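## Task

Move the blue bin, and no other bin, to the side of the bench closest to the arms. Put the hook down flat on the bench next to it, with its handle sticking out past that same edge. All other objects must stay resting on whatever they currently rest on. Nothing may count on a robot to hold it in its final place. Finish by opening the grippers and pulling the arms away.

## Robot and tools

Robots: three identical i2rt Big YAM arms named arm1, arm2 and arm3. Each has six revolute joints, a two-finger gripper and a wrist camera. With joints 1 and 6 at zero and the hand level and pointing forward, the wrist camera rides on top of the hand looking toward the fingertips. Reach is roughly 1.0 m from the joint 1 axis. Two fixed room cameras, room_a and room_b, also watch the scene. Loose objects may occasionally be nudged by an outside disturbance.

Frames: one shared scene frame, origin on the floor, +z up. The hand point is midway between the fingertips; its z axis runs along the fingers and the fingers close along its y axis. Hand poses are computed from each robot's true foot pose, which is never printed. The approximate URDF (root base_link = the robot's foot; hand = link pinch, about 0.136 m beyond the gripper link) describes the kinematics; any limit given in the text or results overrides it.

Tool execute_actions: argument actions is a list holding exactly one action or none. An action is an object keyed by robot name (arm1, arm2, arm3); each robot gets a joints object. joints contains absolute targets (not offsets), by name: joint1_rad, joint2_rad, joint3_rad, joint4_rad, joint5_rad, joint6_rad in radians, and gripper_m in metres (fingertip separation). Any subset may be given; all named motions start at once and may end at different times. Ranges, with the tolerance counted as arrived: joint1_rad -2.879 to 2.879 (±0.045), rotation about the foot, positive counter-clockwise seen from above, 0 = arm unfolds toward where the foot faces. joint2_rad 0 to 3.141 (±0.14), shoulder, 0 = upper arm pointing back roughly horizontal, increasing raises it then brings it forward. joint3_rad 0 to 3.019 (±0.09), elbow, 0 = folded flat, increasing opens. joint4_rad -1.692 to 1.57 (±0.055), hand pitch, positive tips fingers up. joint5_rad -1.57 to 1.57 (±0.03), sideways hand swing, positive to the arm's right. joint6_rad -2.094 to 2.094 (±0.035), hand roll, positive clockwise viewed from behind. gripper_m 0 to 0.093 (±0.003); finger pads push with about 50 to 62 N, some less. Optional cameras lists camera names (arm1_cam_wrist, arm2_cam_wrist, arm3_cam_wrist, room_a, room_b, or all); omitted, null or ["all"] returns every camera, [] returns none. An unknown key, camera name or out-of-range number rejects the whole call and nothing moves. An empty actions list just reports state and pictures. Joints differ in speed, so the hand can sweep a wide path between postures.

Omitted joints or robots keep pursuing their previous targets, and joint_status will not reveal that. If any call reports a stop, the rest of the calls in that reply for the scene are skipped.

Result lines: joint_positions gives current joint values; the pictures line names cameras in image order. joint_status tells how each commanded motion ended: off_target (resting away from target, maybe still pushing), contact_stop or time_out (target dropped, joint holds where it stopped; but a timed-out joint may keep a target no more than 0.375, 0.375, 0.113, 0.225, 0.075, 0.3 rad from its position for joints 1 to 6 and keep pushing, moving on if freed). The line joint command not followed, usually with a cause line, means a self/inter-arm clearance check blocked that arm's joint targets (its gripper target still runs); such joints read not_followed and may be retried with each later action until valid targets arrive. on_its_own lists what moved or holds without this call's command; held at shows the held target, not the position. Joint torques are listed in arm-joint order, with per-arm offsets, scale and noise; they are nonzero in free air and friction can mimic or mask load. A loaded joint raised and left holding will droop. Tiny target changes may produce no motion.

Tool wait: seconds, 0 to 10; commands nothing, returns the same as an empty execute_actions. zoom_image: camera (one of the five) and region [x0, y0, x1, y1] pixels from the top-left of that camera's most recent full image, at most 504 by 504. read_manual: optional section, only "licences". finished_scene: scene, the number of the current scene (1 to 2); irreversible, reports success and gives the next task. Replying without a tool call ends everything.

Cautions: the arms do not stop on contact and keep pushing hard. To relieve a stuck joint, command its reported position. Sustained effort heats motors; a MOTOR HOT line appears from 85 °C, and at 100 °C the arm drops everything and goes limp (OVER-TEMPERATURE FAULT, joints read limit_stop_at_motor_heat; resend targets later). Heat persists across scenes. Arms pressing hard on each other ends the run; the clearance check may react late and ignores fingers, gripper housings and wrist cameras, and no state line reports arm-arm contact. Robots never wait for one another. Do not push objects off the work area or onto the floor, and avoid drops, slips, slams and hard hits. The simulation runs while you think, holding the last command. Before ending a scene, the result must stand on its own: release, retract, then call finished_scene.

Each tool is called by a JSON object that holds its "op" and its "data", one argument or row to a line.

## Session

{"op": "execute_actions", "data": {
  "actions": []
}}

Scene clock: 0.00 s.
Joint torques (N m, as the arm reports them, + toward a larger angle): no reading
Motor temperatures (°C, as the motors report them): arm1=[30 32 37 32 29 31] | arm2=[29 33 36 31 29 29] | arm3=[31 30 35 32 28 30]
arm1.joint_positions: joint1_rad=-0.217 joint2_rad=+0.471 joint3_rad=+1.408 joint4_rad=-1.490 joint5_rad=-0.146 joint6_rad=-0.719 gripper_m=+0.095
arm1.joint_status: not commanded
arm1.hand: x=-0.8930 y=+0.1486 z=+1.3187 quat_wxyz=(-0.450, +0.750, -0.446, -0.192) (m; scene frame)
arm2.joint_positions: joint1_rad=-0.624 joint2_rad=+0.508 joint3_rad=+1.670 joint4_rad=-1.435 joint5_rad=-0.049 joint6_rad=+0.129 gripper_m=+0.094
arm2.joint_status: not commanded
arm2.hand: x=+0.0495 y=+0.1119 z=+1.4433 quat_wxyz=(-0.472, +0.397, -0.690, -0.378) (m; scene frame)
arm3.joint_positions: joint1_rad=+0.629 joint2_rad=+0.562 joint3_rad=+1.478 joint4_rad=-1.617 joint5_rad=+0.161 joint6_rad=+0.719 gripper_m=+0.094
arm3.joint_status: not commanded
arm3.hand: x=+0.8376 y=+0.1405 z=+1.2898 quat_wxyz=(-0.118, +0.585, -0.692, -0.405) (m; scene frame)
pictures: arm1_cam_wrist, arm2_cam_wrist, arm3_cam_wrist, room_a, room_b
Images, in order (width x height): arm1_cam_wrist 504x504, arm2_cam_wrist 504x504, arm3_cam_wrist 504x504, room_a 504x504, room_b 504x504.

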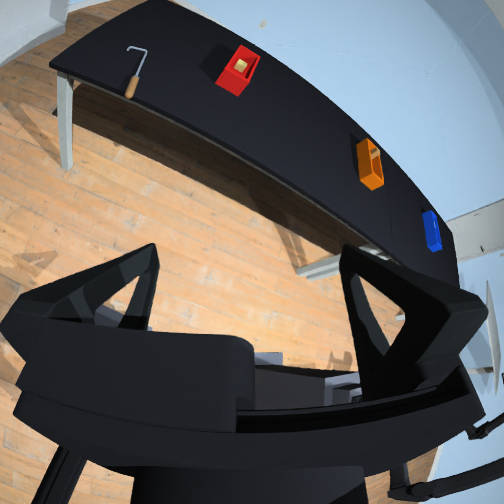

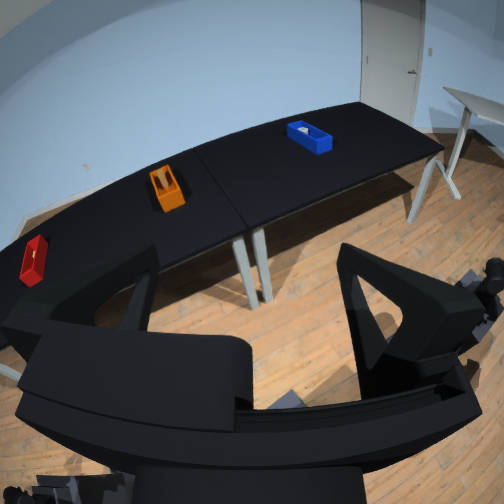

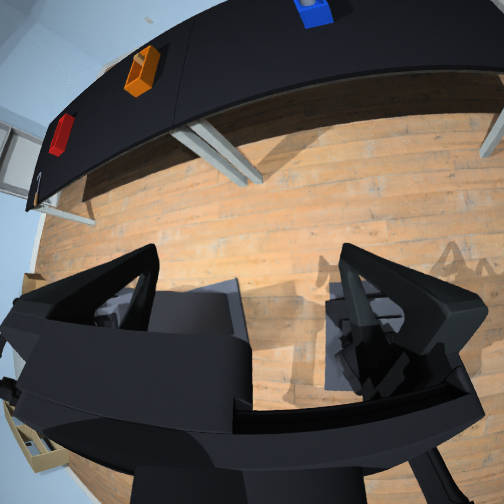

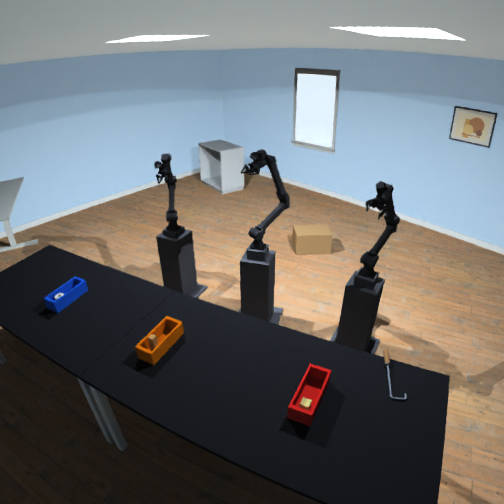

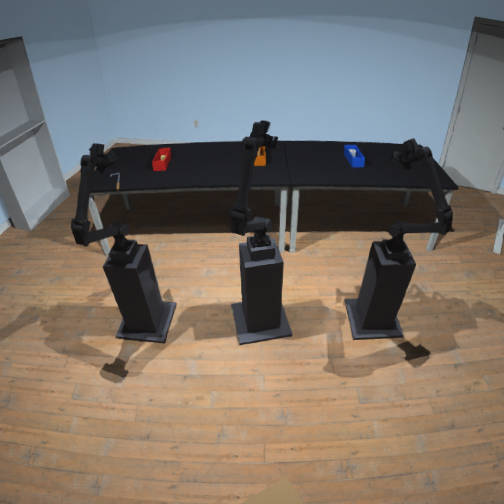

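{"op": "execute_actions", "data": {
  "actions": [
    {"arm1":{"joints":{"joint1_rad":0.6,"joint2_rad":2.345,"joint3_rad":1.21,"joint4_rad":1.185,"joint5_rad":0.514,"joint6_rad":0}},"arm2":{"joints":{"joint1_rad":-0.4,"joint2_rad":1.3,"joint3_rad":1.3,"joint4_rad":-0.3,"joint5_rad":0,"joint6_rad":0}},"arm3":{"joints":{"joint1_rad":0.0,"joint2_rad":1.2,"joint3_rad":1.5,"joint4_rad":-0.9,"joint5_rad":0,"joint6_rad":0}}}
  ],
  "cameras": ["arm1_cam_wrist","arm3_cam_wrist"]
}}

Scene clock: 10.37 s.
Joint torques (N m, as the arm reports them, + toward a larger angle): arm1=[ -0.88 -24.78   7.18   2.46   0.26  -0.05] | arm2=[ -0.3  -15.05  12.21   2.83   0.14  -0.13] | arm3=[ 1.54 -9.63 10.88  2.62  0.01 -0.09]
Motor temperatures (°C, as the motors report them): arm1=[30 32 38 32 29 31] | arm2=[29 33 37 31 29 29] | arm3=[31 30 36 32 28 30]
arm1.joint_positions: joint1_rad=+0.610 joint2_rad=+2.348 joint3_rad=+1.199 joint4_rad=+1.167 joint5_rad=+0.512 joint6_rad=-0.009 gripper_m=+0.095
arm1.joint_status: all done
arm1.hand: x=-1.1978 y=+0.6604 z=+0.7824 quat_wxyz=(-0.501, +0.500, -0.493, -0.506) (m; scene frame)
arm2.joint_positions: joint1_rad=-0.404 joint2_rad=+1.313 joint3_rad=+1.257 joint4_rad=-0.320 joint5_rad=-0.001 joint6_rad=+0.010 gripper_m=+0.094
arm2.joint_status: all done
arm2.hand: x=+0.1315 y=+0.5956 z=+1.1886 quat_wxyz=(-0.433, +0.516, -0.645, -0.361) (m; scene frame)
arm3.joint_positions: joint1_rad=+0.002 joint2_rad=+1.202 joint3_rad=+1.478 joint4_rad=-0.917 joint5_rad=+0.000 joint6_rad=+0.008 gripper_m=+0.094
arm3.joint_status: all done
arm3.hand: x=+0.9077 y=+0.5101 z=+1.2166 quat_wxyz=(-0.314, +0.631, -0.635, -0.314) (m; scene frame)
pictures: arm1_cam_wrist, arm3_cam_wrist
Images, in order (width x height): arm1_cam_wrist 504x504, arm3_cam_wrist 504x504.

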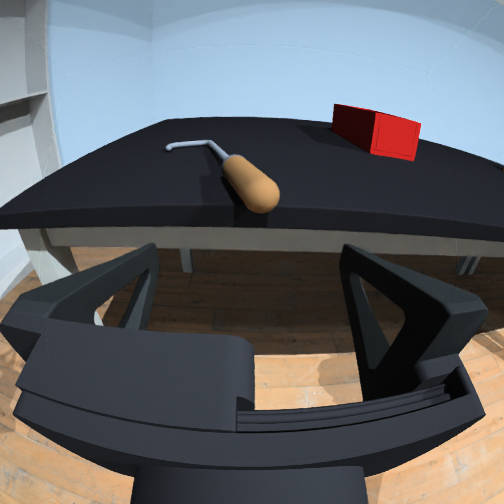

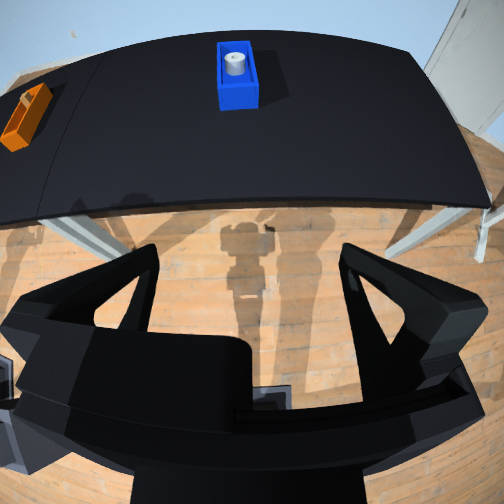

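{"op": "execute_actions", "data": {
  "actions": [
    {"arm1":{"joints":{"joint1_rad":0.45,"joint2_rad":2.275,"joint3_rad":1.41,"joint4_rad":0.62,"joint5_rad":0.1,"joint6_rad":0.03}}}
  ],
  "cameras": ["arm1_cam_wrist"]
}}

Scene clock: 25.17 s.
Joint torques (N m, as the arm reports them, + toward a larger angle): arm1=[  0.26 -25.05  10.11   1.68   0.08  -0.08] | arm2=[ -0.34 -15.05  12.2    2.78   0.15  -0.14] | arm3=[  1.33 -10.01  10.87   2.63   0.01  -0.07]
Motor temperatures (°C, as the motors report them): arm1=[30 33 39 32 29 31] | arm2=[29 34 40 32 29 29] | arm3=[31 30 38 32 28 30]
arm1.joint_positions: joint1_rad=+0.445 joint2_rad=+2.263 joint3_rad=+1.394 joint4_rad=+0.627 joint5_rad=+0.102 joint6_rad=+0.021 gripper_m=+0.095
arm1.joint_status: all done
arm1.hand: x=-1.1771 y=+0.7540 z=+0.8024 quat_wxyz=(-0.379, +0.624, -0.480, -0.486) (m; scene frame)
arm2.joint_positions: joint1_rad=-0.404 joint2_rad=+1.313 joint3_rad=+1.257 joint4_rad=-0.320 joint5_rad=-0.001 joint6_rad=+0.010 gripper_m=+0.094
arm2.joint_status: not commanded
arm2.hand: x=+0.1315 y=+0.5956 z=+1.1886 quat_wxyz=(-0.433, +0.516, -0.645, -0.361) (m; scene frame)
arm3.joint_positions: joint1_rad=+0.002 joint2_rad=+1.202 joint3_rad=+1.478 joint4_rad=-0.917 joint5_rad=+0.000 joint6_rad=+0.008 gripper_m=+0.094
arm3.joint_status: not commanded
arm3.hand: x=+0.9077 y=+0.5101 z=+1.2166 quat_wxyz=(-0.314, +0.631, -0.635, -0.314) (m; scene frame)
pictures: arm1_cam_wrist
Images, in order (width x height): arm1_cam_wrist 504x504.

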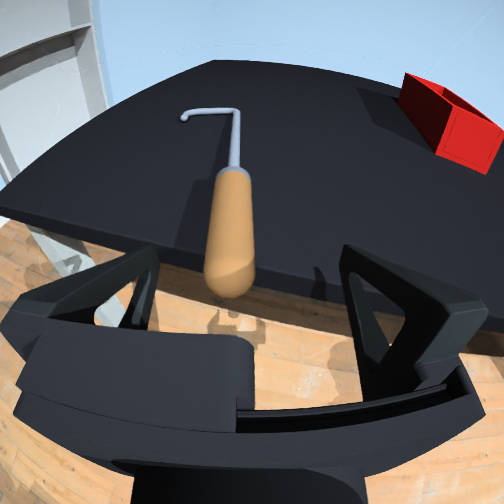

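{"op": "execute_actions", "data": {
  "actions": [
    {"arm1":{"joints":{"joint1_rad":0.468,"joint2_rad":2.385,"joint3_rad":1.64,"joint4_rad":0.49,"joint5_rad":0.12}}}
  ],
  "cameras": ["arm1_cam_wrist"]
}}

Scene clock: 31.87 s.
Joint torques (N m, as the arm reports them, + toward a larger angle): arm1=[  0.04 -28.53  12.56   1.6    0.03  -0.07] | arm2=[ -0.39 -15.15  12.2    2.84   0.14  -0.14] | arm3=[  1.45 -10.09  10.92   2.59   0.    -0.08]
Motor temperatures (°C, as the motors report them): arm1=[30 34 39 32 29 31] | arm2=[29 34 41 32 29 29] | arm3=[31 30 39 32 28 30]
arm1.joint_positions: joint1_rad=+0.459 joint2_rad=+2.376 joint3_rad=+1.604 joint4_rad=+0.497 joint5_rad=+0.122 joint6_rad=+0.021 gripper_m=+0.095
arm1.joint_status: all done
arm1.hand: x=-1.2025 y=+0.7985 z=+0.7847 quat_wxyz=(-0.375, +0.632, -0.486, -0.472) (m; scene frame)
arm2.joint_positions: joint1_rad=-0.404 joint2_rad=+1.313 joint3_rad=+1.257 joint4_rad=-0.320 joint5_rad=-0.001 joint6_rad=+0.010 gripper_m=+0.094
arm2.joint_status: not commanded
arm2.hand: x=+0.1315 y=+0.5956 z=+1.1886 quat_wxyz=(-0.433, +0.516, -0.645, -0.361) (m; scene frame)
arm3.joint_positions: joint1_rad=+0.002 joint2_rad=+1.202 joint3_rad=+1.478 joint4_rad=-0.917 joint5_rad=+0.000 joint6_rad=+0.008 gripper_m=+0.094
arm3.joint_status: not commanded
arm3.hand: x=+0.9077 y=+0.5101 z=+1.2166 quat_wxyz=(-0.314, +0.631, -0.635, -0.314) (m; scene frame)
pictures: arm1_cam_wrist
Images, in order (width x height): arm1_cam_wrist 504x504.

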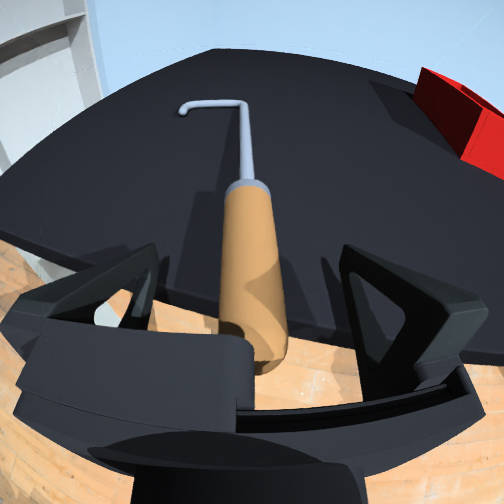

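{"op": "execute_actions", "data": {
  "actions": []
}}

Scene clock: 51.87 s.
Joint torques (N m, as the arm reports them, + toward a larger angle): arm1=[  0.04 -27.09  12.66   1.73   0.03  -0.06] | arm2=[ -0.28 -15.03  12.21   2.84   0.13  -0.13] | arm3=[  1.39 -10.15  10.79   2.5   -0.01  -0.09]
Motor temperatures (°C, as the motors report them): arm1=[30 35 42 32 29 31] | arm2=[29 34 42 32 29 29] | arm3=[31 30 40 32 28 30]
arm1.joint_positions: joint1_rad=+0.459 joint2_rad=+2.376 joint3_rad=+1.604 joint4_rad=+0.497 joint5_rad=+0.122 joint6_rad=+0.021 gripper_m=+0.095
arm1.joint_status: all done
arm1.hand: x=-1.2025 y=+0.7985 z=+0.7847 quat_wxyz=(-0.375, +0.632, -0.486, -0.472) (m; scene frame)
arm2.joint_positions: joint1_rad=-0.404 joint2_rad=+1.313 joint3_rad=+1.257 joint4_rad=-0.320 joint5_rad=-0.001 joint6_rad=+0.010 gripper_m=+0.094
arm2.joint_status: not commanded
arm2.hand: x=+0.1315 y=+0.5956 z=+1.1886 quat_wxyz=(-0.433, +0.516, -0.645, -0.361) (m; scene frame)
arm3.joint_positions: joint1_rad=+0.002 joint2_rad=+1.202 joint3_rad=+1.478 joint4_rad=-0.917 joint5_rad=+0.000 joint6_rad=+0.008 gripper_m=+0.094
arm3.joint_status: not commanded
arm3.hand: x=+0.9077 y=+0.5101 z=+1.2166 quat_wxyz=(-0.314, +0.631, -0.635, -0.314) (m; scene frame)
pictures: arm1_cam_wrist, arm2_cam_wrist, arm3_cam_wrist, room_a, room_b
Images, in order (width x height): arm1_cam_wrist 504x504, arm2_cam_wrist 504x504, arm3_cam_wrist 504x504, room_a 504x504, room_b 504x504.

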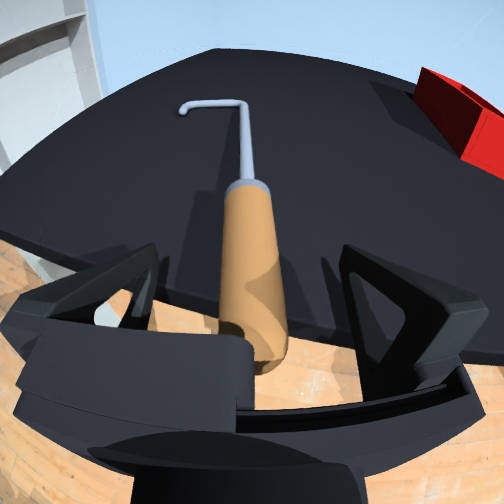

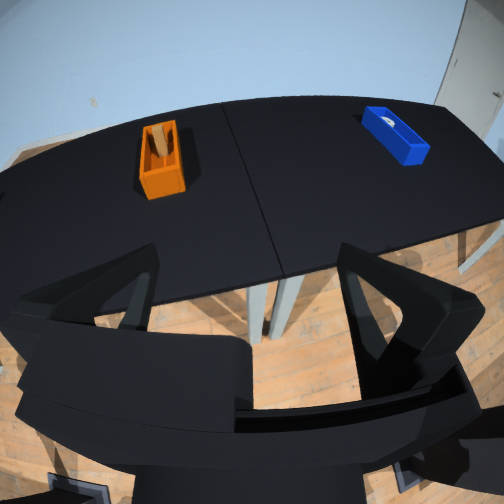

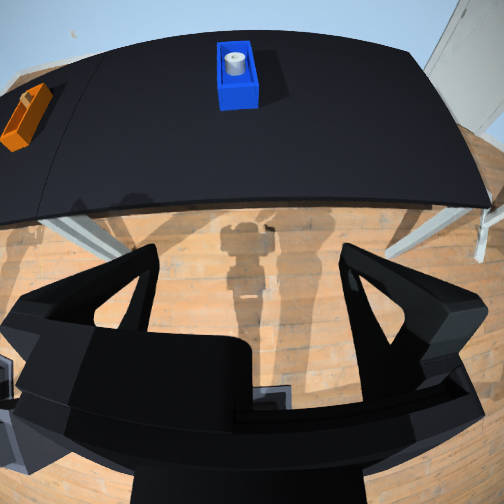

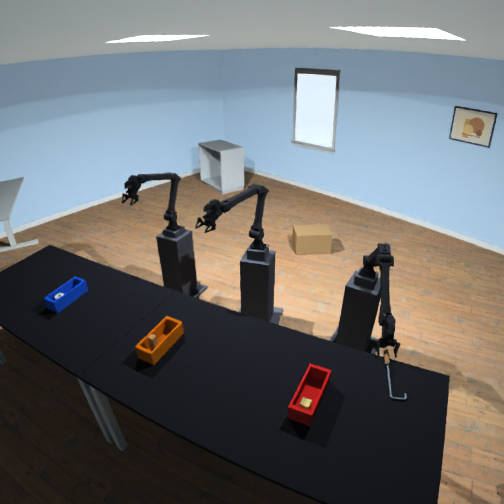

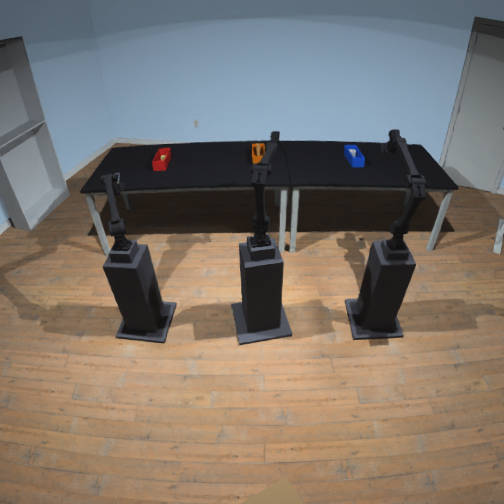

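{"op": "execute_actions", "data": {
  "actions": [
    {"arm1":{"joints":{"joint2_rad":2.385}}}
  ],
  "cameras": []
}}

{"op": "execute_actions", "data": {
  "actions": [
    {"arm1":{"joints":{"gripper_m":0.0}}}
  ],
  "cameras": ["arm1_cam_wrist"]
}}

Scene clock: 57.47 s.
Joint torques (N m, as the arm reports them, + toward a larger angle): arm1=[  0.17 -27.01  12.52   1.68   0.05  -0.04] | arm2=[ -0.26 -15.11  12.2    2.83   0.13  -0.14] | arm3=[  1.5  -10.2   10.89   2.54   0.01  -0.09]
Motor temperatures (°C, as the motors report them): arm1=[30 35 42 32 29 31] | arm2=[29 34 43 32 29 29] | arm3=[31 30 40 32 28 30]
arm1.joint_positions: joint1_rad=+0.459 joint2_rad=+2.376 joint3_rad=+1.604 joint4_rad=+0.497 joint5_rad=+0.122 joint6_rad=+0.021 gripper_m=+0.095
arm1.joint_status: all done
arm1.hand: x=-1.2025 y=+0.7985 z=+0.7847 quat_wxyz=(-0.375, +0.632, -0.486, -0.472) (m; scene frame)
arm2.joint_positions: joint1_rad=-0.404 joint2_rad=+1.313 joint3_rad=+1.257 joint4_rad=-0.320 joint5_rad=-0.001 joint6_rad=+0.010 gripper_m=+0.094
arm2.joint_status: not commanded
arm2.hand: x=+0.1315 y=+0.5956 z=+1.1886 quat_wxyz=(-0.433, +0.516, -0.645, -0.361) (m; scene frame)
arm3.joint_positions: joint1_rad=+0.002 joint2_rad=+1.202 joint3_rad=+1.478 joint4_rad=-0.917 joint5_rad=+0.000 joint6_rad=+0.008 gripper_m=+0.094
arm3.joint_status: not commanded
arm3.hand: x=+0.9077 y=+0.5101 z=+1.2166 quat_wxyz=(-0.314, +0.631, -0.635, -0.314) (m; scene frame)
pictures: none
No camera images: the call's "cameras" was empty. Leave "cameras" out to get every camera's image.

Scene clock: 58.20 s.
Joint torques (N m, as the arm reports them, + toward a larger angle): arm1=[ -0.33 -27.43  12.54   1.67   0.07  -0.07] | arm2=[ -0.25 -15.35  12.2    2.82   0.13  -0.13] | arm3=[  1.23 -10.11  10.93   2.57  -0.01  -0.08]
Motor temperatures (°C, as the motors report them): arm1=[30 35 42 32 29 31] | arm2=[29 34 43 32 29 29] | arm3=[31 30 40 32 28 30]
arm1.joint_positions: joint1_rad=+0.459 joint2_rad=+2.376 joint3_rad=+1.604 joint4_rad=+0.497 joint5_rad=+0.121 joint6_rad=+0.022 gripper_m=+0.029
arm1.joint_status: gripper_m off_target (ended at +0.029, target +0.000)
arm1.hand: x=-1.2031 y=+0.7983 z=+0.7846 quat_wxyz=(-0.374, +0.633, -0.486, -0.473) (m; scene frame)
arm2.joint_positions: joint1_rad=-0.404 joint2_rad=+1.313 joint3_rad=+1.257 joint4_rad=-0.320 joint5_rad=-0.001 joint6_rad=+0.010 gripper_m=+0.094
arm2.joint_status: not commanded
arm2.hand: x=+0.1315 y=+0.5956 z=+1.1886 quat_wxyz=(-0.433, +0.516, -0.645, -0.361) (m; scene frame)
arm3.joint_positions: joint1_rad=+0.002 joint2_rad=+1.202 joint3_rad=+1.478 joint4_rad=-0.917 joint5_rad=+0.000 joint6_rad=+0.008 gripper_m=+0.094
arm3.joint_status: not commanded
arm3.hand: x=+0.9077 y=+0.5101 z=+1.2166 quat_wxyz=(-0.314, +0.631, -0.635, -0.314) (m; scene frame)
pictures: arm1_cam_wrist
Images, in order (width x height): arm1_cam_wrist 504x504.

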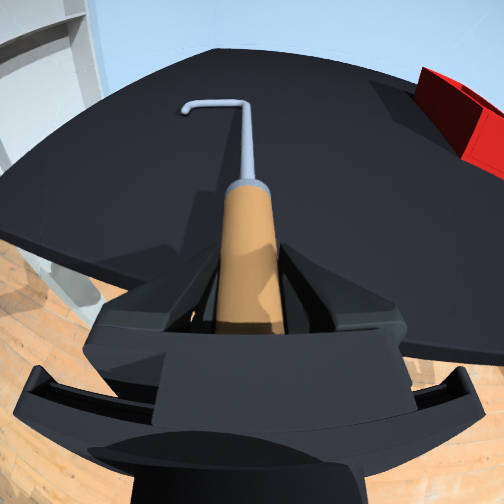

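{"op": "execute_actions", "data": {
  "actions": [
    {"arm1":{"joints":{"joint2_rad":2.30,"joint3_rad":1.475,"joint4_rad":0.58}}}
  ],
  "cameras": []
}}

{"op": "execute_actions", "data": {
  "actions": [
    {"arm1":{"joints":{"gripper_m":0.07}}}
  ],
  "cameras": ["arm1_cam_wrist"]
}}

Scene clock: 69.37 s.
Joint torques (N m, as the arm reports them, + toward a larger angle): arm1=[  0.42 -28.77   8.81   2.62   0.06  -0.11] | arm2=[ -0.15 -15.2   12.21   2.81   0.14  -0.14] | arm3=[  1.49 -10.01  10.82   2.57   0.    -0.08]
Motor temperatures (°C, as the motors report them): arm1=[30 35 42 32 29 31] | arm2=[29 34 43 32 29 29] | arm3=[31 30 40 32 28 30]
arm1.joint_positions: joint1_rad=+0.459 joint2_rad=+2.317 joint3_rad=+1.475 joint4_rad=+0.563 joint5_rad=+0.121 joint6_rad=+0.022 gripper_m=+0.029
arm1.joint_status: all done
arm1.hand: x=-1.1913 y=+0.7682 z=+0.7847 quat_wxyz=(-0.373, +0.633, -0.486, -0.472) (m; scene frame)
arm2.joint_positions: joint1_rad=-0.404 joint2_rad=+1.313 joint3_rad=+1.257 joint4_rad=-0.320 joint5_rad=-0.001 joint6_rad=+0.010 gripper_m=+0.094
arm2.joint_status: not commanded
arm2.hand: x=+0.1315 y=+0.5956 z=+1.1886 quat_wxyz=(-0.433, +0.516, -0.645, -0.361) (m; scene frame)
arm3.joint_positions: joint1_rad=+0.002 joint2_rad=+1.202 joint3_rad=+1.478 joint4_rad=-0.917 joint5_rad=+0.000 joint6_rad=+0.008 gripper_m=+0.094
arm3.joint_status: not commanded
arm3.hand: x=+0.9077 y=+0.5101 z=+1.2166 quat_wxyz=(-0.314, +0.631, -0.635, -0.314) (m; scene frame)
pictures: none
No camera images: the call's "cameras" was empty. Leave "cameras" out to get every camera's image.

Scene clock: 70.03 s.
Joint torques (N m, as the arm reports them, + toward a larger angle): arm1=[ -0.03 -29.03   8.71   2.66   0.05  -0.11] | arm2=[ -0.23 -15.    12.2    2.86   0.13  -0.13] | arm3=[ 1.14 -9.91 10.91  2.55  0.   -0.08]
Motor temperatures (°C, as the motors report them): arm1=[30 35 42 32 29 31] | arm2=[29 34 43 32 29 29] | arm3=[31 30 40 32 28 30]
arm1.joint_positions: joint1_rad=+0.459 joint2_rad=+2.317 joint3_rad=+1.475 joint4_rad=+0.563 joint5_rad=+0.121 joint6_rad=+0.022 gripper_m=+0.070
arm1.joint_status: all done
arm1.hand: x=-1.1913 y=+0.7682 z=+0.7847 quat_wxyz=(-0.374, +0.633, -0.486, -0.472) (m; scene frame)
arm2.joint_positions: joint1_rad=-0.404 joint2_rad=+1.313 joint3_rad=+1.257 joint4_rad=-0.320 joint5_rad=-0.001 joint6_rad=+0.010 gripper_m=+0.094
arm2.joint_status: not commanded
arm2.hand: x=+0.1315 y=+0.5956 z=+1.1886 quat_wxyz=(-0.433, +0.516, -0.645, -0.361) (m; scene frame)
arm3.joint_positions: joint1_rad=+0.002 joint2_rad=+1.202 joint3_rad=+1.478 joint4_rad=-0.917 joint5_rad=+0.000 joint6_rad=+0.008 gripper_m=+0.094
arm3.joint_status: not commanded
arm3.hand: x=+0.9077 y=+0.5101 z=+1.2166 quat_wxyz=(-0.314, +0.631, -0.635, -0.314) (m; scene frame)
pictures: arm1_cam_wrist
Images, in order (width x height): arm1_cam_wrist 504x504.

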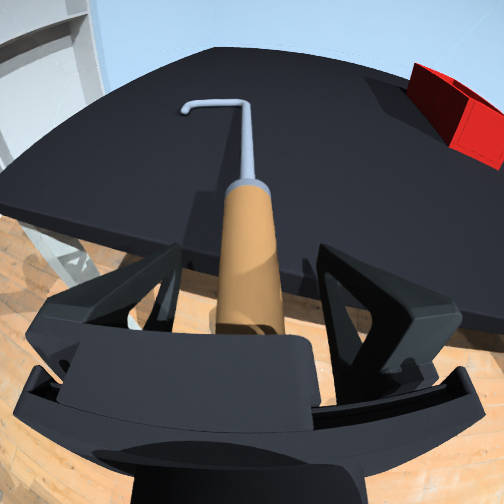

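{"op": "execute_actions", "data": {
  "actions": [
    {"arm1":{"joints":{"joint2_rad":2.475,"joint3_rad":1.52,"joint4_rad":1.0,"joint6_rad":-0.01}}}
  ],
  "cameras": ["arm1_cam_wrist"]
}}

Scene clock: 77.10 s.
Joint torques (N m, as the arm reports them, + toward a larger angle): arm1=[ -0.63 -28.21   9.52   2.52   0.05  -0.22] | arm2=[ -0.36 -15.02  12.19   2.89   0.13  -0.14] | arm3=[ 1.22 -9.85 10.89  2.53  0.01 -0.07]
Motor temperatures (°C, as the motors report them): arm1=[30 35 41 32 29 31] | arm2=[29 34 43 32 29 29] | arm3=[31 30 40 32 28 30]
arm1.joint_positions: joint1_rad=+0.460 joint2_rad=+2.487 joint3_rad=+1.499 joint4_rad=+0.982 joint5_rad=+0.121 joint6_rad=-0.001 gripper_m=+0.070
arm1.joint_status: all done
arm1.hand: x=-1.1915 y=+0.7681 z=+0.7612 quat_wxyz=(-0.432, +0.562, -0.434, -0.556) (m; scene frame)
arm2.joint_positions: joint1_rad=-0.404 joint2_rad=+1.313 joint3_rad=+1.257 joint4_rad=-0.320 joint5_rad=-0.001 joint6_rad=+0.010 gripper_m=+0.094
arm2.joint_status: not commanded
arm2.hand: x=+0.1315 y=+0.5956 z=+1.1886 quat_wxyz=(-0.433, +0.516, -0.645, -0.361) (m; scene frame)
arm3.joint_positions: joint1_rad=+0.002 joint2_rad=+1.202 joint3_rad=+1.478 joint4_rad=-0.917 joint5_rad=+0.000 joint6_rad=+0.008 gripper_m=+0.094
arm3.joint_status: not commanded
arm3.hand: x=+0.9077 y=+0.5101 z=+1.2166 quat_wxyz=(-0.314, +0.631, -0.635, -0.314) (m; scene frame)
pictures: arm1_cam_wrist
Images, in order (width x height): arm1_cam_wrist 504x504.

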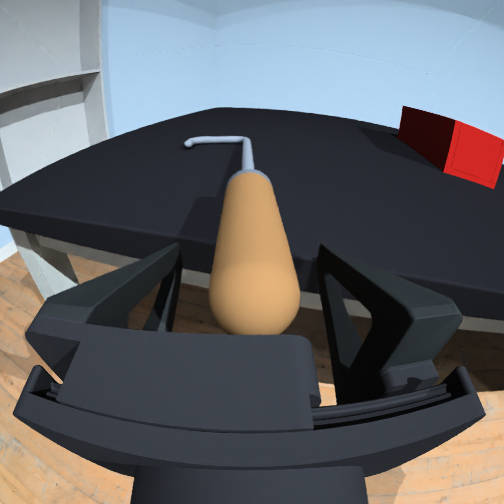

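{"op": "execute_actions", "data": {
  "actions": [
    {"arm1":{"joints":{"joint4_rad":1.025}}}
  ],
  "cameras": []
}}

{"op": "execute_actions", "data": {
  "actions": [
    {"arm1":{"joints":{"gripper_m":0.0}}}
  ],
  "cameras": ["arm1_cam_wrist"]
}}

Scene clock: 82.27 s.
Joint torques (N m, as the arm reports them, + toward a larger angle): arm1=[ -0.31 -28.1    9.43   2.68   0.05  -0.23] | arm2=[ -0.29 -15.02  12.22   2.81   0.13  -0.13] | arm3=[ 1.42 -9.92 10.91  2.62 -0.01 -0.07]
Motor temperatures (°C, as the motors report them): arm1=[30 36 41 32 29 31] | arm2=[29 34 43 32 29 29] | arm3=[31 30 40 32 28 30]
arm1.joint_positions: joint1_rad=+0.460 joint2_rad=+2.487 joint3_rad=+1.499 joint4_rad=+1.007 joint5_rad=+0.121 joint6_rad=-0.001 gripper_m=+0.070
arm1.joint_status: all done
arm1.hand: x=-1.1915 y=+0.7681 z=+0.7673 quat_wxyz=(-0.437, +0.554, -0.430, -0.564) (m; scene frame)
arm2.joint_positions: joint1_rad=-0.404 joint2_rad=+1.313 joint3_rad=+1.257 joint4_rad=-0.320 joint5_rad=-0.001 joint6_rad=+0.010 gripper_m=+0.094
arm2.joint_status: not commanded
arm2.hand: x=+0.1315 y=+0.5956 z=+1.1886 quat_wxyz=(-0.433, +0.516, -0.645, -0.361) (m; scene frame)
arm3.joint_positions: joint1_rad=+0.002 joint2_rad=+1.202 joint3_rad=+1.478 joint4_rad=-0.917 joint5_rad=+0.000 joint6_rad=+0.008 gripper_m=+0.094
arm3.joint_status: not commanded
arm3.hand: x=+0.9077 y=+0.5101 z=+1.2166 quat_wxyz=(-0.314, +0.631, -0.635, -0.314) (m; scene frame)
pictures: none
No camera images: the call's "cameras" was empty. Leave "cameras" out to get every camera's image.

Scene clock: 82.93 s.
Joint torques (N m, as the arm reports them, + toward a larger angle): arm1=[  0.27 -29.04   9.62   2.65   0.07  -0.19] | arm2=[ -0.39 -15.2   12.17   2.8    0.14  -0.13] | arm3=[  1.27 -10.08  10.87   2.57   0.01  -0.07]
Motor temperatures (°C, as the motors report them): arm1=[30 36 41 32 29 31] | arm2=[29 34 43 32 29 29] | arm3=[31 30 40 32 28 30]
arm1.joint_positions: joint1_rad=+0.460 joint2_rad=+2.487 joint3_rad=+1.499 joint4_rad=+1.007 joint5_rad=+0.120 joint6_rad=-0.002 gripper_m=+0.030
arm1.joint_status: gripper_m off_target (ended at +0.030, target +0.000)
arm1.hand: x=-1.1917 y=+0.7681 z=+0.7673 quat_wxyz=(-0.437, +0.554, -0.429, -0.564) (m; scene frame)
arm2.joint_positions: joint1_rad=-0.404 joint2_rad=+1.313 joint3_rad=+1.257 joint4_rad=-0.320 joint5_rad=-0.001 joint6_rad=+0.010 gripper_m=+0.094
arm2.joint_status: not commanded
arm2.hand: x=+0.1315 y=+0.5956 z=+1.1886 quat_wxyz=(-0.433, +0.516, -0.645, -0.361) (m; scene frame)
arm3.joint_positions: joint1_rad=+0.002 joint2_rad=+1.202 joint3_rad=+1.478 joint4_rad=-0.917 joint5_rad=+0.000 joint6_rad=+0.008 gripper_m=+0.094
arm3.joint_status: not commanded
arm3.hand: x=+0.9077 y=+0.5101 z=+1.2166 quat_wxyz=(-0.314, +0.631, -0.635, -0.314) (m; scene frame)
pictures: arm1_cam_wrist
Images, in order (width x height): arm1_cam_wrist 504x504.

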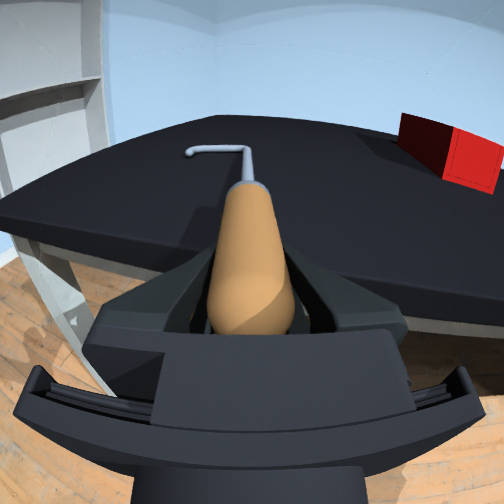

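Roll, lift.

{"op": "execute_actions", "data": {
  "actions": [
    {"arm1":{"joints":{"joint6_rad":1.57}}}
  ],
  "cameras": []
}}

{"op": "execute_actions", "data": {
  "actions": [
    {"arm1":{"joints":{"joint2_rad":2.2,"joint4_rad":0.79}}}
  ],
  "cameras": ["arm1_cam_wrist","room_a"]
}}

Scene clock: 89.13 s.
Joint torques (N m, as the arm reports them, + toward a larger angle): arm1=[  0.46 -28.43   9.61   2.52  -0.08  -0.06] | arm2=[ -0.24 -15.1   12.2    2.81   0.13  -0.14] | arm3=[  1.47 -10.07  10.86   2.63   0.    -0.08]
Motor temperatures (°C, as the motors report them): arm1=[30 36 41 32 29 31] | arm2=[29 34 43 32 29 29] | arm3=[31 30 40 32 28 30]
arm1.joint_positions: joint1_rad=+0.460 joint2_rad=+2.485 joint3_rad=+1.499 joint4_rad=+1.009 joint5_rad=+0.124 joint6_rad=+1.554 gripper_m=+0.030
arm1.joint_status: all done
arm1.hand: x=-1.1912 y=+0.7685 z=+0.7697 quat_wxyz=(+0.083, +0.092, -0.693, -0.710) (m; scene frame)
arm2.joint_positions: joint1_rad=-0.404 joint2_rad=+1.313 joint3_rad=+1.257 joint4_rad=-0.320 joint5_rad=-0.001 joint6_rad=+0.010 gripper_m=+0.094
arm2.joint_status: not commanded
arm2.hand: x=+0.1315 y=+0.5956 z=+1.1886 quat_wxyz=(-0.433, +0.516, -0.645, -0.361) (m; scene frame)
arm3.joint_positions: joint1_rad=+0.002 joint2_rad=+1.202 joint3_rad=+1.478 joint4_rad=-0.917 joint5_rad=+0.000 joint6_rad=+0.008 gripper_m=+0.094
arm3.joint_status: not commanded
arm3.hand: x=+0.9077 y=+0.5101 z=+1.2166 quat_wxyz=(-0.314, +0.631, -0.635, -0.314) (m; scene frame)
pictures: none
No camera images: the call's "cameras" was empty. Leave "cameras" out to get every camera's image.

Scene clock: 90.53 s.
Joint torques (N m, as the arm reports them, + toward a larger angle): arm1=[ -0.21 -29.64  13.27   2.94   0.01  -0.1 ] | arm2=[ -0.28 -15.04  12.21   2.82   0.14  -0.14] | arm3=[  1.3  -10.08  10.85   2.54   0.    -0.07]
Motor temperatures (°C, as the motors report them): arm1=[30 36 41 32 29 31] | arm2=[29 34 43 32 29 29] | arm3=[31 30 40 32 28 30]
arm1.joint_positions: joint1_rad=+0.460 joint2_rad=+2.226 joint3_rad=+1.479 joint4_rad=+0.761 joint5_rad=+0.122 joint6_rad=+1.560 gripper_m=+0.030
arm1.joint_status: all done
arm1.hand: x=-1.1963 y=+0.7803 z=+0.9075 quat_wxyz=(+0.085, +0.092, -0.697, -0.706) (m; scene frame)
arm2.joint_positions: joint1_rad=-0.404 joint2_rad=+1.313 joint3_rad=+1.257 joint4_rad=-0.320 joint5_rad=-0.001 joint6_rad=+0.010 gripper_m=+0.094
arm2.joint_status: not commanded
arm2.hand: x=+0.1315 y=+0.5956 z=+1.1886 quat_wxyz=(-0.433, +0.516, -0.645, -0.361) (m; scene frame)
arm3.joint_positions: joint1_rad=+0.002 joint2_rad=+1.202 joint3_rad=+1.478 joint4_rad=-0.917 joint5_rad=+0.000 joint6_rad=+0.008 gripper_m=+0.094
arm3.joint_status: not commanded
arm3.hand: x=+0.9077 y=+0.5101 z=+1.2166 quat_wxyz=(-0.314, +0.631, -0.635, -0.314) (m; scene frame)
pictures: arm1_cam_wrist, room_a
Images, in order (width x height): arm1_cam_wrist 504x504, room_a 504x504.

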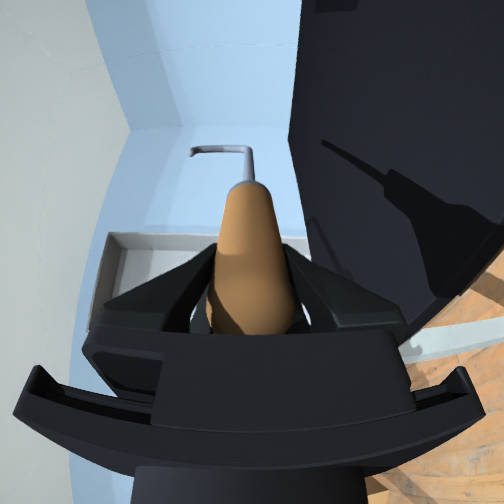

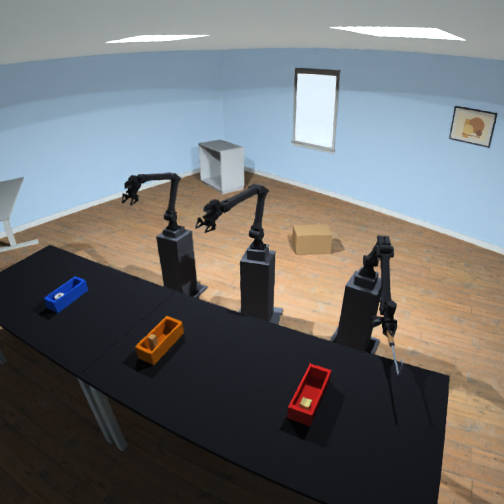

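{"op": "execute_actions", "data": {
  "actions": [
    {"arm1":{"joints":{"joint1_rad":0.1,"joint5_rad":-0.1,"joint2_rad":2.14,"joint4_rad":0.73}}}
  ],
  "cameras": []
}}

{"op": "execute_actions", "data": {
  "actions": [
    {"arm1":{"joints":{"joint1_rad":-0.25,"joint5_rad":-0.38,"joint2_rad":2.26,"joint3_rad":1.8,"joint4_rad":0.57}}}
  ],
  "cameras": []
}}

{"op": "execute_actions", "data": {
  "actions": [
    {"arm1":{"joints":{"joint1_rad":-0.585,"joint5_rad":-0.655,"joint2_rad":2.45,"joint3_rad":2.11,"joint4_rad":0.48}}}
  ],
  "cameras": ["arm1_cam_wrist","room_a"]
}}

Scene clock: 103.70 s.
Joint torques (N m, as the arm reports them, + toward a larger angle): arm1=[ -1.18 -32.3   13.12   2.96   0.17  -0.16] | arm2=[ -0.19 -15.2   12.24   2.84   0.13  -0.14] | arm3=[ 1.28 -9.87 10.93  2.56  0.   -0.07]
Motor temperatures (°C, as the motors report them): arm1=[30 36 42 32 29 31] | arm2=[29 34 44 32 29 29] | arm3=[31 30 41 32 28 30]
arm1.joint_positions: joint1_rad=+0.106 joint2_rad=+2.198 joint3_rad=+1.479 joint4_rad=+0.701 joint5_rad=-0.101 joint6_rad=+1.566 gripper_m=+0.030
arm1.joint_status: all done
arm1.hand: x=-0.9462 y=+0.8294 z=+0.9152 quat_wxyz=(+0.040, +0.045, -0.713, -0.698) (m; scene frame)
arm2.joint_positions: joint1_rad=-0.404 joint2_rad=+1.313 joint3_rad=+1.257 joint4_rad=-0.320 joint5_rad=-0.001 joint6_rad=+0.010 gripper_m=+0.094
arm2.joint_status: not commanded
arm2.hand: x=+0.1315 y=+0.5956 z=+1.1886 quat_wxyz=(-0.433, +0.516, -0.645, -0.361) (m; scene frame)
arm3.joint_positions: joint1_rad=+0.002 joint2_rad=+1.202 joint3_rad=+1.478 joint4_rad=-0.917 joint5_rad=+0.000 joint6_rad=+0.008 gripper_m=+0.094
arm3.joint_status: not commanded
arm3.hand: x=+0.9077 y=+0.5101 z=+1.2166 quat_wxyz=(-0.314, +0.631, -0.635, -0.314) (m; scene frame)
pictures: none
No camera images: the call's "cameras" was empty. Leave "cameras" out to get every camera's image.

Scene clock: 105.80 s.
Joint torques (N m, as the arm reports them, + toward a larger angle): arm1=[ -0.62 -32.84  16.87   3.01   0.11  -0.19] | arm2=[ -0.26 -15.04  12.18   2.8    0.13  -0.14] | arm3=[ 1.54 -9.96 10.86  2.6  -0.01 -0.08]
Motor temperatures (°C, as the motors report them): arm1=[30 36 43 32 29 31] | arm2=[29 34 44 32 29 29] | arm3=[31 30 41 32 28 30]
arm1.joint_positions: joint1_rad=-0.245 joint2_rad=+2.306 joint3_rad=+1.731 joint4_rad=+0.537 joint5_rad=-0.380 joint6_rad=+1.568 gripper_m=+0.030
arm1.joint_status: all done
arm1.hand: x=-0.6866 y=+0.8512 z=+0.9235 quat_wxyz=(+0.020, +0.014, -0.721, -0.693) (m; scene frame)
arm2.joint_positions: joint1_rad=-0.404 joint2_rad=+1.313 joint3_rad=+1.257 joint4_rad=-0.320 joint5_rad=-0.001 joint6_rad=+0.010 gripper_m=+0.094
arm2.joint_status: not commanded
arm2.hand: x=+0.1315 y=+0.5956 z=+1.1886 quat_wxyz=(-0.433, +0.516, -0.645, -0.361) (m; scene frame)
arm3.joint_positions: joint1_rad=+0.002 joint2_rad=+1.202 joint3_rad=+1.478 joint4_rad=-0.917 joint5_rad=+0.000 joint6_rad=+0.008 gripper_m=+0.094
arm3.joint_status: not commanded
arm3.hand: x=+0.9077 y=+0.5101 z=+1.2166 quat_wxyz=(-0.314, +0.631, -0.635, -0.314) (m; scene frame)
pictures: none
No camera images: the call's "cameras" was empty. Leave "cameras" out to get every camera's image.

Scene clock: 108.00 s.
Joint torques (N m, as the arm reports them, + toward a larger angle): arm1=[ -0.98 -35.42  18.19   2.92   0.09  -0.21] | arm2=[ -0.23 -15.14  12.2    2.85   0.14  -0.13] | arm3=[ 1.29 -9.97 10.85  2.65  0.   -0.08]
Motor temperatures (°C, as the motors report them): arm1=[30 36 44 32 29 31] | arm2=[29 34 44 32 29 29] | arm3=[31 30 41 32 28 30]
arm1.joint_positions: joint1_rad=-0.583 joint2_rad=+2.498 joint3_rad=+2.030 joint4_rad=+0.451 joint5_rad=-0.655 joint6_rad=+1.568 gripper_m=+0.030
arm1.joint_status: all done
arm1.hand: x=-0.4256 y=+0.7817 z=+0.9038 quat_wxyz=(-0.003, -0.007, -0.712, -0.702) (m; scene frame)
arm2.joint_positions: joint1_rad=-0.404 joint2_rad=+1.313 joint3_rad=+1.257 joint4_rad=-0.320 joint5_rad=-0.001 joint6_rad=+0.010 gripper_m=+0.094
arm2.joint_status: not commanded
arm2.hand: x=+0.1315 y=+0.5956 z=+1.1886 quat_wxyz=(-0.433, +0.516, -0.645, -0.361) (m; scene frame)
arm3.joint_positions: joint1_rad=+0.002 joint2_rad=+1.202 joint3_rad=+1.478 joint4_rad=-0.917 joint5_rad=+0.000 joint6_rad=+0.008 gripper_m=+0.094
arm3.joint_status: not commanded
arm3.hand: x=+0.9077 y=+0.5101 z=+1.2166 quat_wxyz=(-0.314, +0.631, -0.635, -0.314) (m; scene frame)
pictures: arm1_cam_wrist, room_a
Images, in order (width x height): arm1_cam_wrist 504x504, room_a 504x504.

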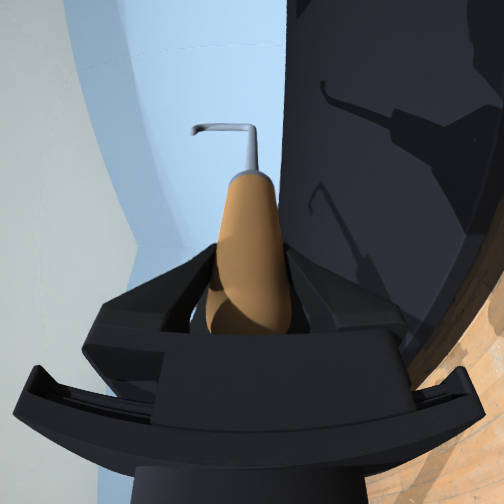

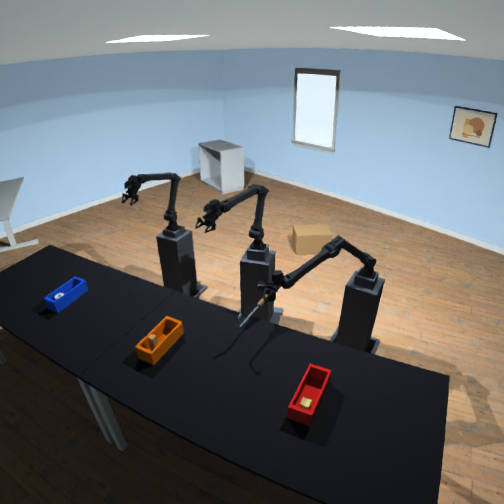

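{"op": "execute_actions", "data": {
  "actions": [
    {"arm1":{"joints":{"joint2_rad":2.64,"joint4_rad":0.69}}}
  ],
  "cameras": []
}}

Scene clock: 112.50 s.
Joint torques (N m, as the arm reports them, + toward a larger angle): arm1=[ -1.19 -37.76  14.81   3.35   0.08  -0.2 ] | arm2=[ -0.25 -15.19  12.16   2.84   0.13  -0.14] | arm3=[  1.53 -10.24  10.93   2.55   0.01  -0.08]
Motor temperatures (°C, as the motors report them): arm1=[30 37 45 32 29 31] | arm2=[29 34 44 32 29 29] | arm3=[31 30 41 32 28 30]
arm1.joint_positions: joint1_rad=-0.583 joint2_rad=+2.699 joint3_rad=+2.054 joint4_rad=+0.651 joint5_rad=-0.655 joint6_rad=+1.568 gripper_m=+0.030
arm1.joint_status: all done
arm1.hand: x=-0.4304 y=+0.7750 z=+0.7781 quat_wxyz=(-0.008, -0.003, -0.706, -0.708) (m; scene frame)
arm2.joint_positions: joint1_rad=-0.404 joint2_rad=+1.313 joint3_rad=+1.257 joint4_rad=-0.320 joint5_rad=-0.001 joint6_rad=+0.010 gripper_m=+0.094
arm2.joint_status: not commanded
arm2.hand: x=+0.1315 y=+0.5956 z=+1.1886 quat_wxyz=(-0.433, +0.516, -0.645, -0.361) (m; scene frame)
arm3.joint_positions: joint1_rad=+0.002 joint2_rad=+1.202 joint3_rad=+1.478 joint4_rad=-0.917 joint5_rad=+0.000 joint6_rad=+0.008 gripper_m=+0.094
arm3.joint_status: not commanded
arm3.hand: x=+0.9077 y=+0.5101 z=+1.2166 quat_wxyz=(-0.314, +0.631, -0.635, -0.314) (m; scene frame)
pictures: none
No camera images: the call's "cameras" was empty. Leave "cameras" out to get every camera's image.

{"op": "execute_actions", "data": {
  "actions": [
    {"arm1":{"joints":{"joint3_rad":2.05,"joint6_rad":0.0}}}
  ],
  "cameras": ["arm1_cam_wrist"]
}}

Scene clock: 120.23 s.
Joint torques (N m, as the arm reports them, + toward a larger angle): arm1=[ -0.54 -36.54  11.69   3.19   0.04  -0.19] | arm2=[ -0.31 -15.09  12.18   2.82   0.13  -0.14] | arm3=[  1.6  -10.11  10.87   2.65   0.    -0.07]
Motor temperatures (°C, as the motors report them): arm1=[30 38 45 32 29 31] | arm2=[29 34 44 32 29 29] | arm3=[31 30 41 32 28 30]
arm1.joint_positions: joint1_rad=-0.583 joint2_rad=+2.692 joint3_rad=+2.028 joint4_rad=+0.653 joint5_rad=-0.655 joint6_rad=+0.007 gripper_m=+0.030
arm1.joint_status: all done
arm1.hand: x=-0.4336 y=+0.7710 z=+0.7716 quat_wxyz=(-0.498, +0.496, -0.509, -0.496) (m; scene frame)
arm2.joint_positions: joint1_rad=-0.404 joint2_rad=+1.313 joint3_rad=+1.257 joint4_rad=-0.320 joint5_rad=-0.001 joint6_rad=+0.010 gripper_m=+0.094
arm2.joint_status: not commanded
arm2.hand: x=+0.1315 y=+0.5956 z=+1.1886 quat_wxyz=(-0.433, +0.516, -0.645, -0.361) (m; scene frame)
arm3.joint_positions: joint1_rad=+0.002 joint2_rad=+1.202 joint3_rad=+1.478 joint4_rad=-0.917 joint5_rad=+0.000 joint6_rad=+0.008 gripper_m=+0.094
arm3.joint_status: not commanded
arm3.hand: x=+0.9077 y=+0.5101 z=+1.2166 quat_wxyz=(-0.314, +0.631, -0.635, -0.314) (m; scene frame)
pictures: arm1_cam_wrist
Images, in order (width x height): arm1_cam_wrist 504x504.

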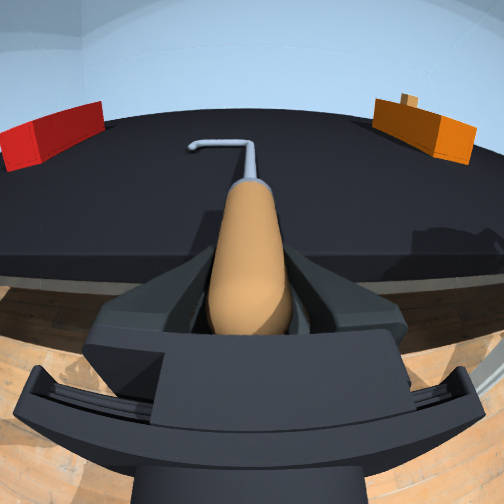

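{"op": "execute_actions", "data": {
  "actions": [
    {"arm1":{"joints":{"gripper_m":0.093}}}
  ],
  "cameras": []
}}

{"op": "execute_actions", "data": {
  "actions": [
    {"arm1":{"joints":{"joint2_rad":2.3,"joint1_rad":-0.585}},"arm2":{"joints":{"joint1_rad":-0.1,"joint2_rad":1.7,"joint3_rad":1.6,"joint4_rad":0.5,"joint5_rad":0.727}}}
  ],
  "cameras": []
}}

{"op": "execute_actions", "data": {
  "actions": [
    {"arm1":{"joints":{"joint1_rad":0.4,"joint2_rad":1.0,"joint3_rad":1.2,"joint4_rad":-0.5,"joint5_rad":0}},"arm2":{"joints":{"joint1_rad":0.15}}}
  ],
  "cameras": []
}}

{"op": "execute_actions", "data": {
  "actions": [
    {"arm2":{"joints":{"joint1_rad":0.53,"joint2_rad":2.475,"joint3_rad":1.6,"joint4_rad":0.935}}}
  ],
  "cameras": ["arm2_cam_wrist","room_a"]
}}

Scene clock: 132.53 s.
Joint torques (N m, as the arm reports them, + toward a larger angle): arm1=[ -0.26 -33.15  12.1    2.26   0.11  -0.18] | arm2=[ -0.25 -15.16  12.16   2.8    0.14  -0.14] | arm3=[ 1.43 -9.92 10.81  2.6   0.   -0.09]
Motor temperatures (°C, as the motors report them): arm1=[30 38 44 32 29 31] | arm2=[29 34 44 32 29 29] | arm3=[31 30 41 32 28 30]
arm1.joint_positions: joint1_rad=-0.583 joint2_rad=+2.647 joint3_rad=+2.028 joint4_rad=+0.676 joint5_rad=-0.655 joint6_rad=+0.006 gripper_m=+0.093
arm1.joint_status: all done
arm1.hand: x=-0.4306 y=+0.7750 z=+0.8160 quat_wxyz=(-0.522, +0.493, -0.485, -0.499) (m; scene frame)
arm2.joint_positions: joint1_rad=-0.404 joint2_rad=+1.313 joint3_rad=+1.257 joint4_rad=-0.320 joint5_rad=-0.001 joint6_rad=+0.010 gripper_m=+0.094
arm2.joint_status: not commanded
arm2.hand: x=+0.1315 y=+0.5956 z=+1.1886 quat_wxyz=(-0.433, +0.516, -0.645, -0.361) (m; scene frame)
arm3.joint_positions: joint1_rad=+0.002 joint2_rad=+1.202 joint3_rad=+1.478 joint4_rad=-0.917 joint5_rad=+0.000 joint6_rad=+0.008 gripper_m=+0.094
arm3.joint_status: not commanded
arm3.hand: x=+0.9077 y=+0.5101 z=+1.2166 quat_wxyz=(-0.314, +0.631, -0.635, -0.314) (m; scene frame)
pictures: none
No camera images: the call's "cameras" was empty. Leave "cameras" out to get every camera's image.

Scene clock: 134.23 s.
Joint torques (N m, as the arm reports them, + toward a larger angle): arm1=[ -0.86 -30.41  12.29   1.59   0.32  -0.16] | arm2=[ -0.21 -21.94  12.95   2.3    0.04  -0.13] | arm3=[  1.41 -10.33  10.83   2.54   0.01  -0.08]
Motor temperatures (°C, as the motors report them): arm1=[30 38 43 32 29 31] | arm2=[29 34 44 32 29 29] | arm3=[31 30 41 32 28 30]
arm1.joint_positions: joint1_rad=-0.583 joint2_rad=+2.303 joint3_rad=+2.037 joint4_rad=+0.692 joint5_rad=-0.655 joint6_rad=+0.006 gripper_m=+0.093
arm1.joint_status: all done
arm1.hand: x=-0.4454 y=+0.7578 z=+1.1292 quat_wxyz=(-0.639, +0.467, -0.345, -0.504) (m; scene frame)
arm2.joint_positions: joint1_rad=-0.103 joint2_rad=+1.717 joint3_rad=+1.540 joint4_rad=+0.483 joint5_rad=+0.725 joint6_rad=+0.007 gripper_m=+0.094
arm2.joint_status: all done
arm2.hand: x=+0.0552 y=+0.7284 z=+1.2759 quat_wxyz=(-0.659, +0.211, -0.587, -0.421) (m; scene frame)
arm3.joint_positions: joint1_rad=+0.002 joint2_rad=+1.202 joint3_rad=+1.478 joint4_rad=-0.917 joint5_rad=+0.000 joint6_rad=+0.008 gripper_m=+0.094
arm3.joint_status: not commanded
arm3.hand: x=+0.9077 y=+0.5101 z=+1.2166 quat_wxyz=(-0.314, +0.631, -0.635, -0.314) (m; scene frame)
pictures: none
No camera images: the call's "cameras" was empty. Leave "cameras" out to get every camera's image.

Scene clock: 136.13 s.
Joint torques (N m, as the arm reports them, + toward a larger angle): arm1=[ 0.25 -8.05 12.51  1.72  0.23 -0.16] | arm2=[ -0.03 -21.69  13.03   2.36   0.02  -0.13] | arm3=[  1.33 -10.15  10.85   2.56   0.    -0.09]
Motor temperatures (°C, as the motors report them): arm1=[30 38 43 32 29 31] | arm2=[29 34 45 32 29 29] | arm3=[31 30 41 32 28 30]
arm1.joint_positions: joint1_rad=+0.391 joint2_rad=+0.994 joint3_rad=+1.195 joint4_rad=-0.494 joint5_rad=-0.002 joint6_rad=+0.004 gripper_m=+0.093
arm1.joint_status: all done
arm1.hand: x=-1.0585 y=+0.4590 z=+1.2651 quat_wxyz=(-0.351, +0.648, -0.476, -0.481) (m; scene frame)
arm2.joint_positions: joint1_rad=+0.144 joint2_rad=+1.717 joint3_rad=+1.540 joint4_rad=+0.483 joint5_rad=+0.726 joint6_rad=+0.007 gripper_m=+0.094
arm2.joint_status: all done
arm2.hand: x=-0.1224 y=+0.7178 z=+1.2775 quat_wxyz=(-0.602, +0.281, -0.556, -0.500) (m; scene frame)
arm3.joint_positions: joint1_rad=+0.002 joint2_rad=+1.202 joint3_rad=+1.478 joint4_rad=-0.917 joint5_rad=+0.000 joint6_rad=+0.008 gripper_m=+0.094
arm3.joint_status: not commanded
arm3.hand: x=+0.9077 y=+0.5101 z=+1.2166 quat_wxyz=(-0.314, +0.631, -0.635, -0.314) (m; scene frame)
pictures: none
No camera images: the call's "cameras" was empty. Leave "cameras" out to get every camera's image.

Scene clock: 137.97 s.
Joint torques (N m, as the arm reports them, + toward a larger angle): arm1=[ 0.35 -8.05 12.15  1.82  0.2  -0.12] | arm2=[ -0.31 -27.49   8.3    2.47   0.12  -0.1 ] | arm3=[  1.36 -10.26  10.82   2.59   0.    -0.08]
Motor temperatures (°C, as the motors report them): arm1=[30 38 43 32 29 31] | arm2=[29 35 44 32 29 29] | arm3=[31 30 41 32 28 30]
arm1.joint_positions: joint1_rad=+0.391 joint2_rad=+0.994 joint3_rad=+1.195 joint4_rad=-0.494 joint5_rad=-0.002 joint6_rad=+0.004 gripper_m=+0.093
arm1.joint_status: not commanded
arm1.hand: x=-1.0585 y=+0.4590 z=+1.2651 quat_wxyz=(-0.351, +0.648, -0.476, -0.481) (m; scene frame)
arm2.joint_positions: joint1_rad=+0.526 joint2_rad=+2.495 joint3_rad=+1.566 joint4_rad=+0.918 joint5_rad=+0.726 joint6_rad=+0.007 gripper_m=+0.094
arm2.joint_status: all done
arm2.hand: x=-0.4375 y=+0.6815 z=+0.7879 quat_wxyz=(-0.497, +0.498, -0.504, -0.501) (m; scene frame)
arm3.joint_positions: joint1_rad=+0.002 joint2_rad=+1.202 joint3_rad=+1.478 joint4_rad=-0.917 joint5_rad=+0.000 joint6_rad=+0.008 gripper_m=+0.094
arm3.joint_status: not commanded
arm3.hand: x=+0.9077 y=+0.5101 z=+1.2166 quat_wxyz=(-0.314, +0.631, -0.635, -0.314) (m; scene frame)
pictures: arm2_cam_wrist, room_a
Images, in order (width x height): arm2_cam_wrist 504x504, room_a 504x504.

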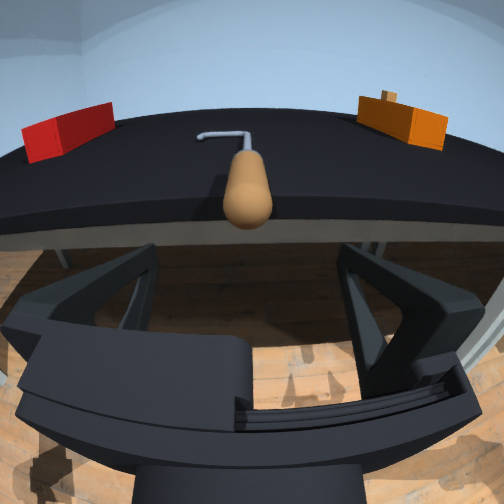

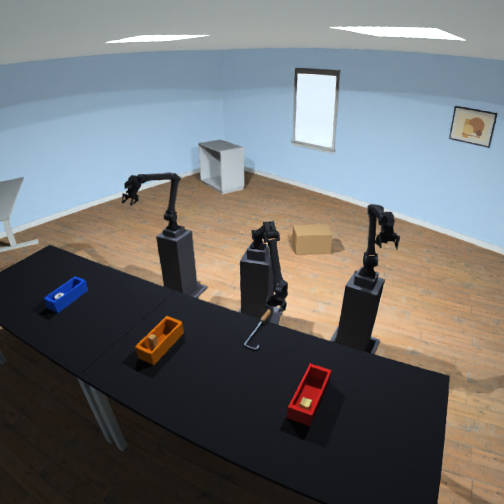

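Centred. Advance.

{"op": "execute_actions", "data": {
  "actions": [
    {"arm2":{"joints":{"joint1_rad":0.44,"joint2_rad":2.615,"joint3_rad":1.94,"joint4_rad":0.735,"joint5_rad":0.642}}}
  ],
  "cameras": ["arm2_cam_wrist"]
}}

Scene clock: 146.67 s.
Joint torques (N m, as the arm reports them, + toward a larger angle): arm1=[ 0.81 -7.83 12.32  1.86  0.22 -0.18] | arm2=[ -1.05 -30.36  10.32   1.69   0.1   -0.12] | arm3=[ 1.38 -9.93 10.88  2.63 -0.01 -0.08]
Motor temperatures (°C, as the motors report them): arm1=[30 36 43 32 29 31] | arm2=[29 36 43 32 29 29] | arm3=[31 30 41 32 28 30]
arm1.joint_positions: joint1_rad=+0.391 joint2_rad=+0.994 joint3_rad=+1.195 joint4_rad=-0.494 joint5_rad=-0.002 joint6_rad=+0.004 gripper_m=+0.093
arm1.joint_status: not commanded
arm1.hand: x=-1.0585 y=+0.4590 z=+1.2651 quat_wxyz=(-0.351, +0.648, -0.476, -0.481) (m; scene frame)
arm2.joint_positions: joint1_rad=+0.441 joint2_rad=+2.635 joint3_rad=+1.894 joint4_rad=+0.738 joint5_rad=+0.642 joint6_rad=+0.006 gripper_m=+0.094
arm2.joint_status: all done
arm2.hand: x=-0.4377 y=+0.7767 z=+0.7885 quat_wxyz=(-0.498, +0.495, -0.504, -0.503) (m; scene frame)
arm3.joint_positions: joint1_rad=+0.002 joint2_rad=+1.202 joint3_rad=+1.478 joint4_rad=-0.917 joint5_rad=+0.000 joint6_rad=+0.008 gripper_m=+0.094
arm3.joint_status: not commanded
arm3.hand: x=+0.9077 y=+0.5101 z=+1.2166 quat_wxyz=(-0.314, +0.631, -0.635, -0.314) (m; scene frame)
pictures: arm2_cam_wrist
Images, in order (width x height): arm2_cam_wrist 504x504.

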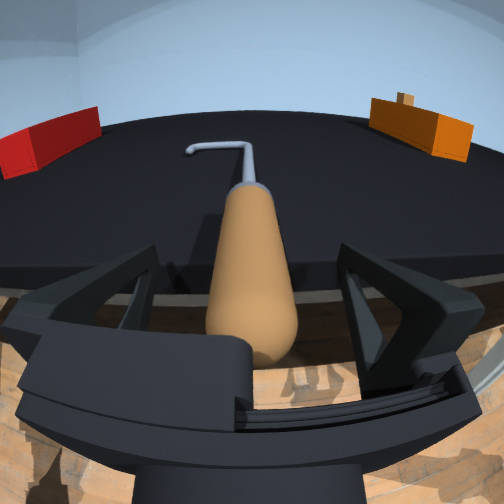

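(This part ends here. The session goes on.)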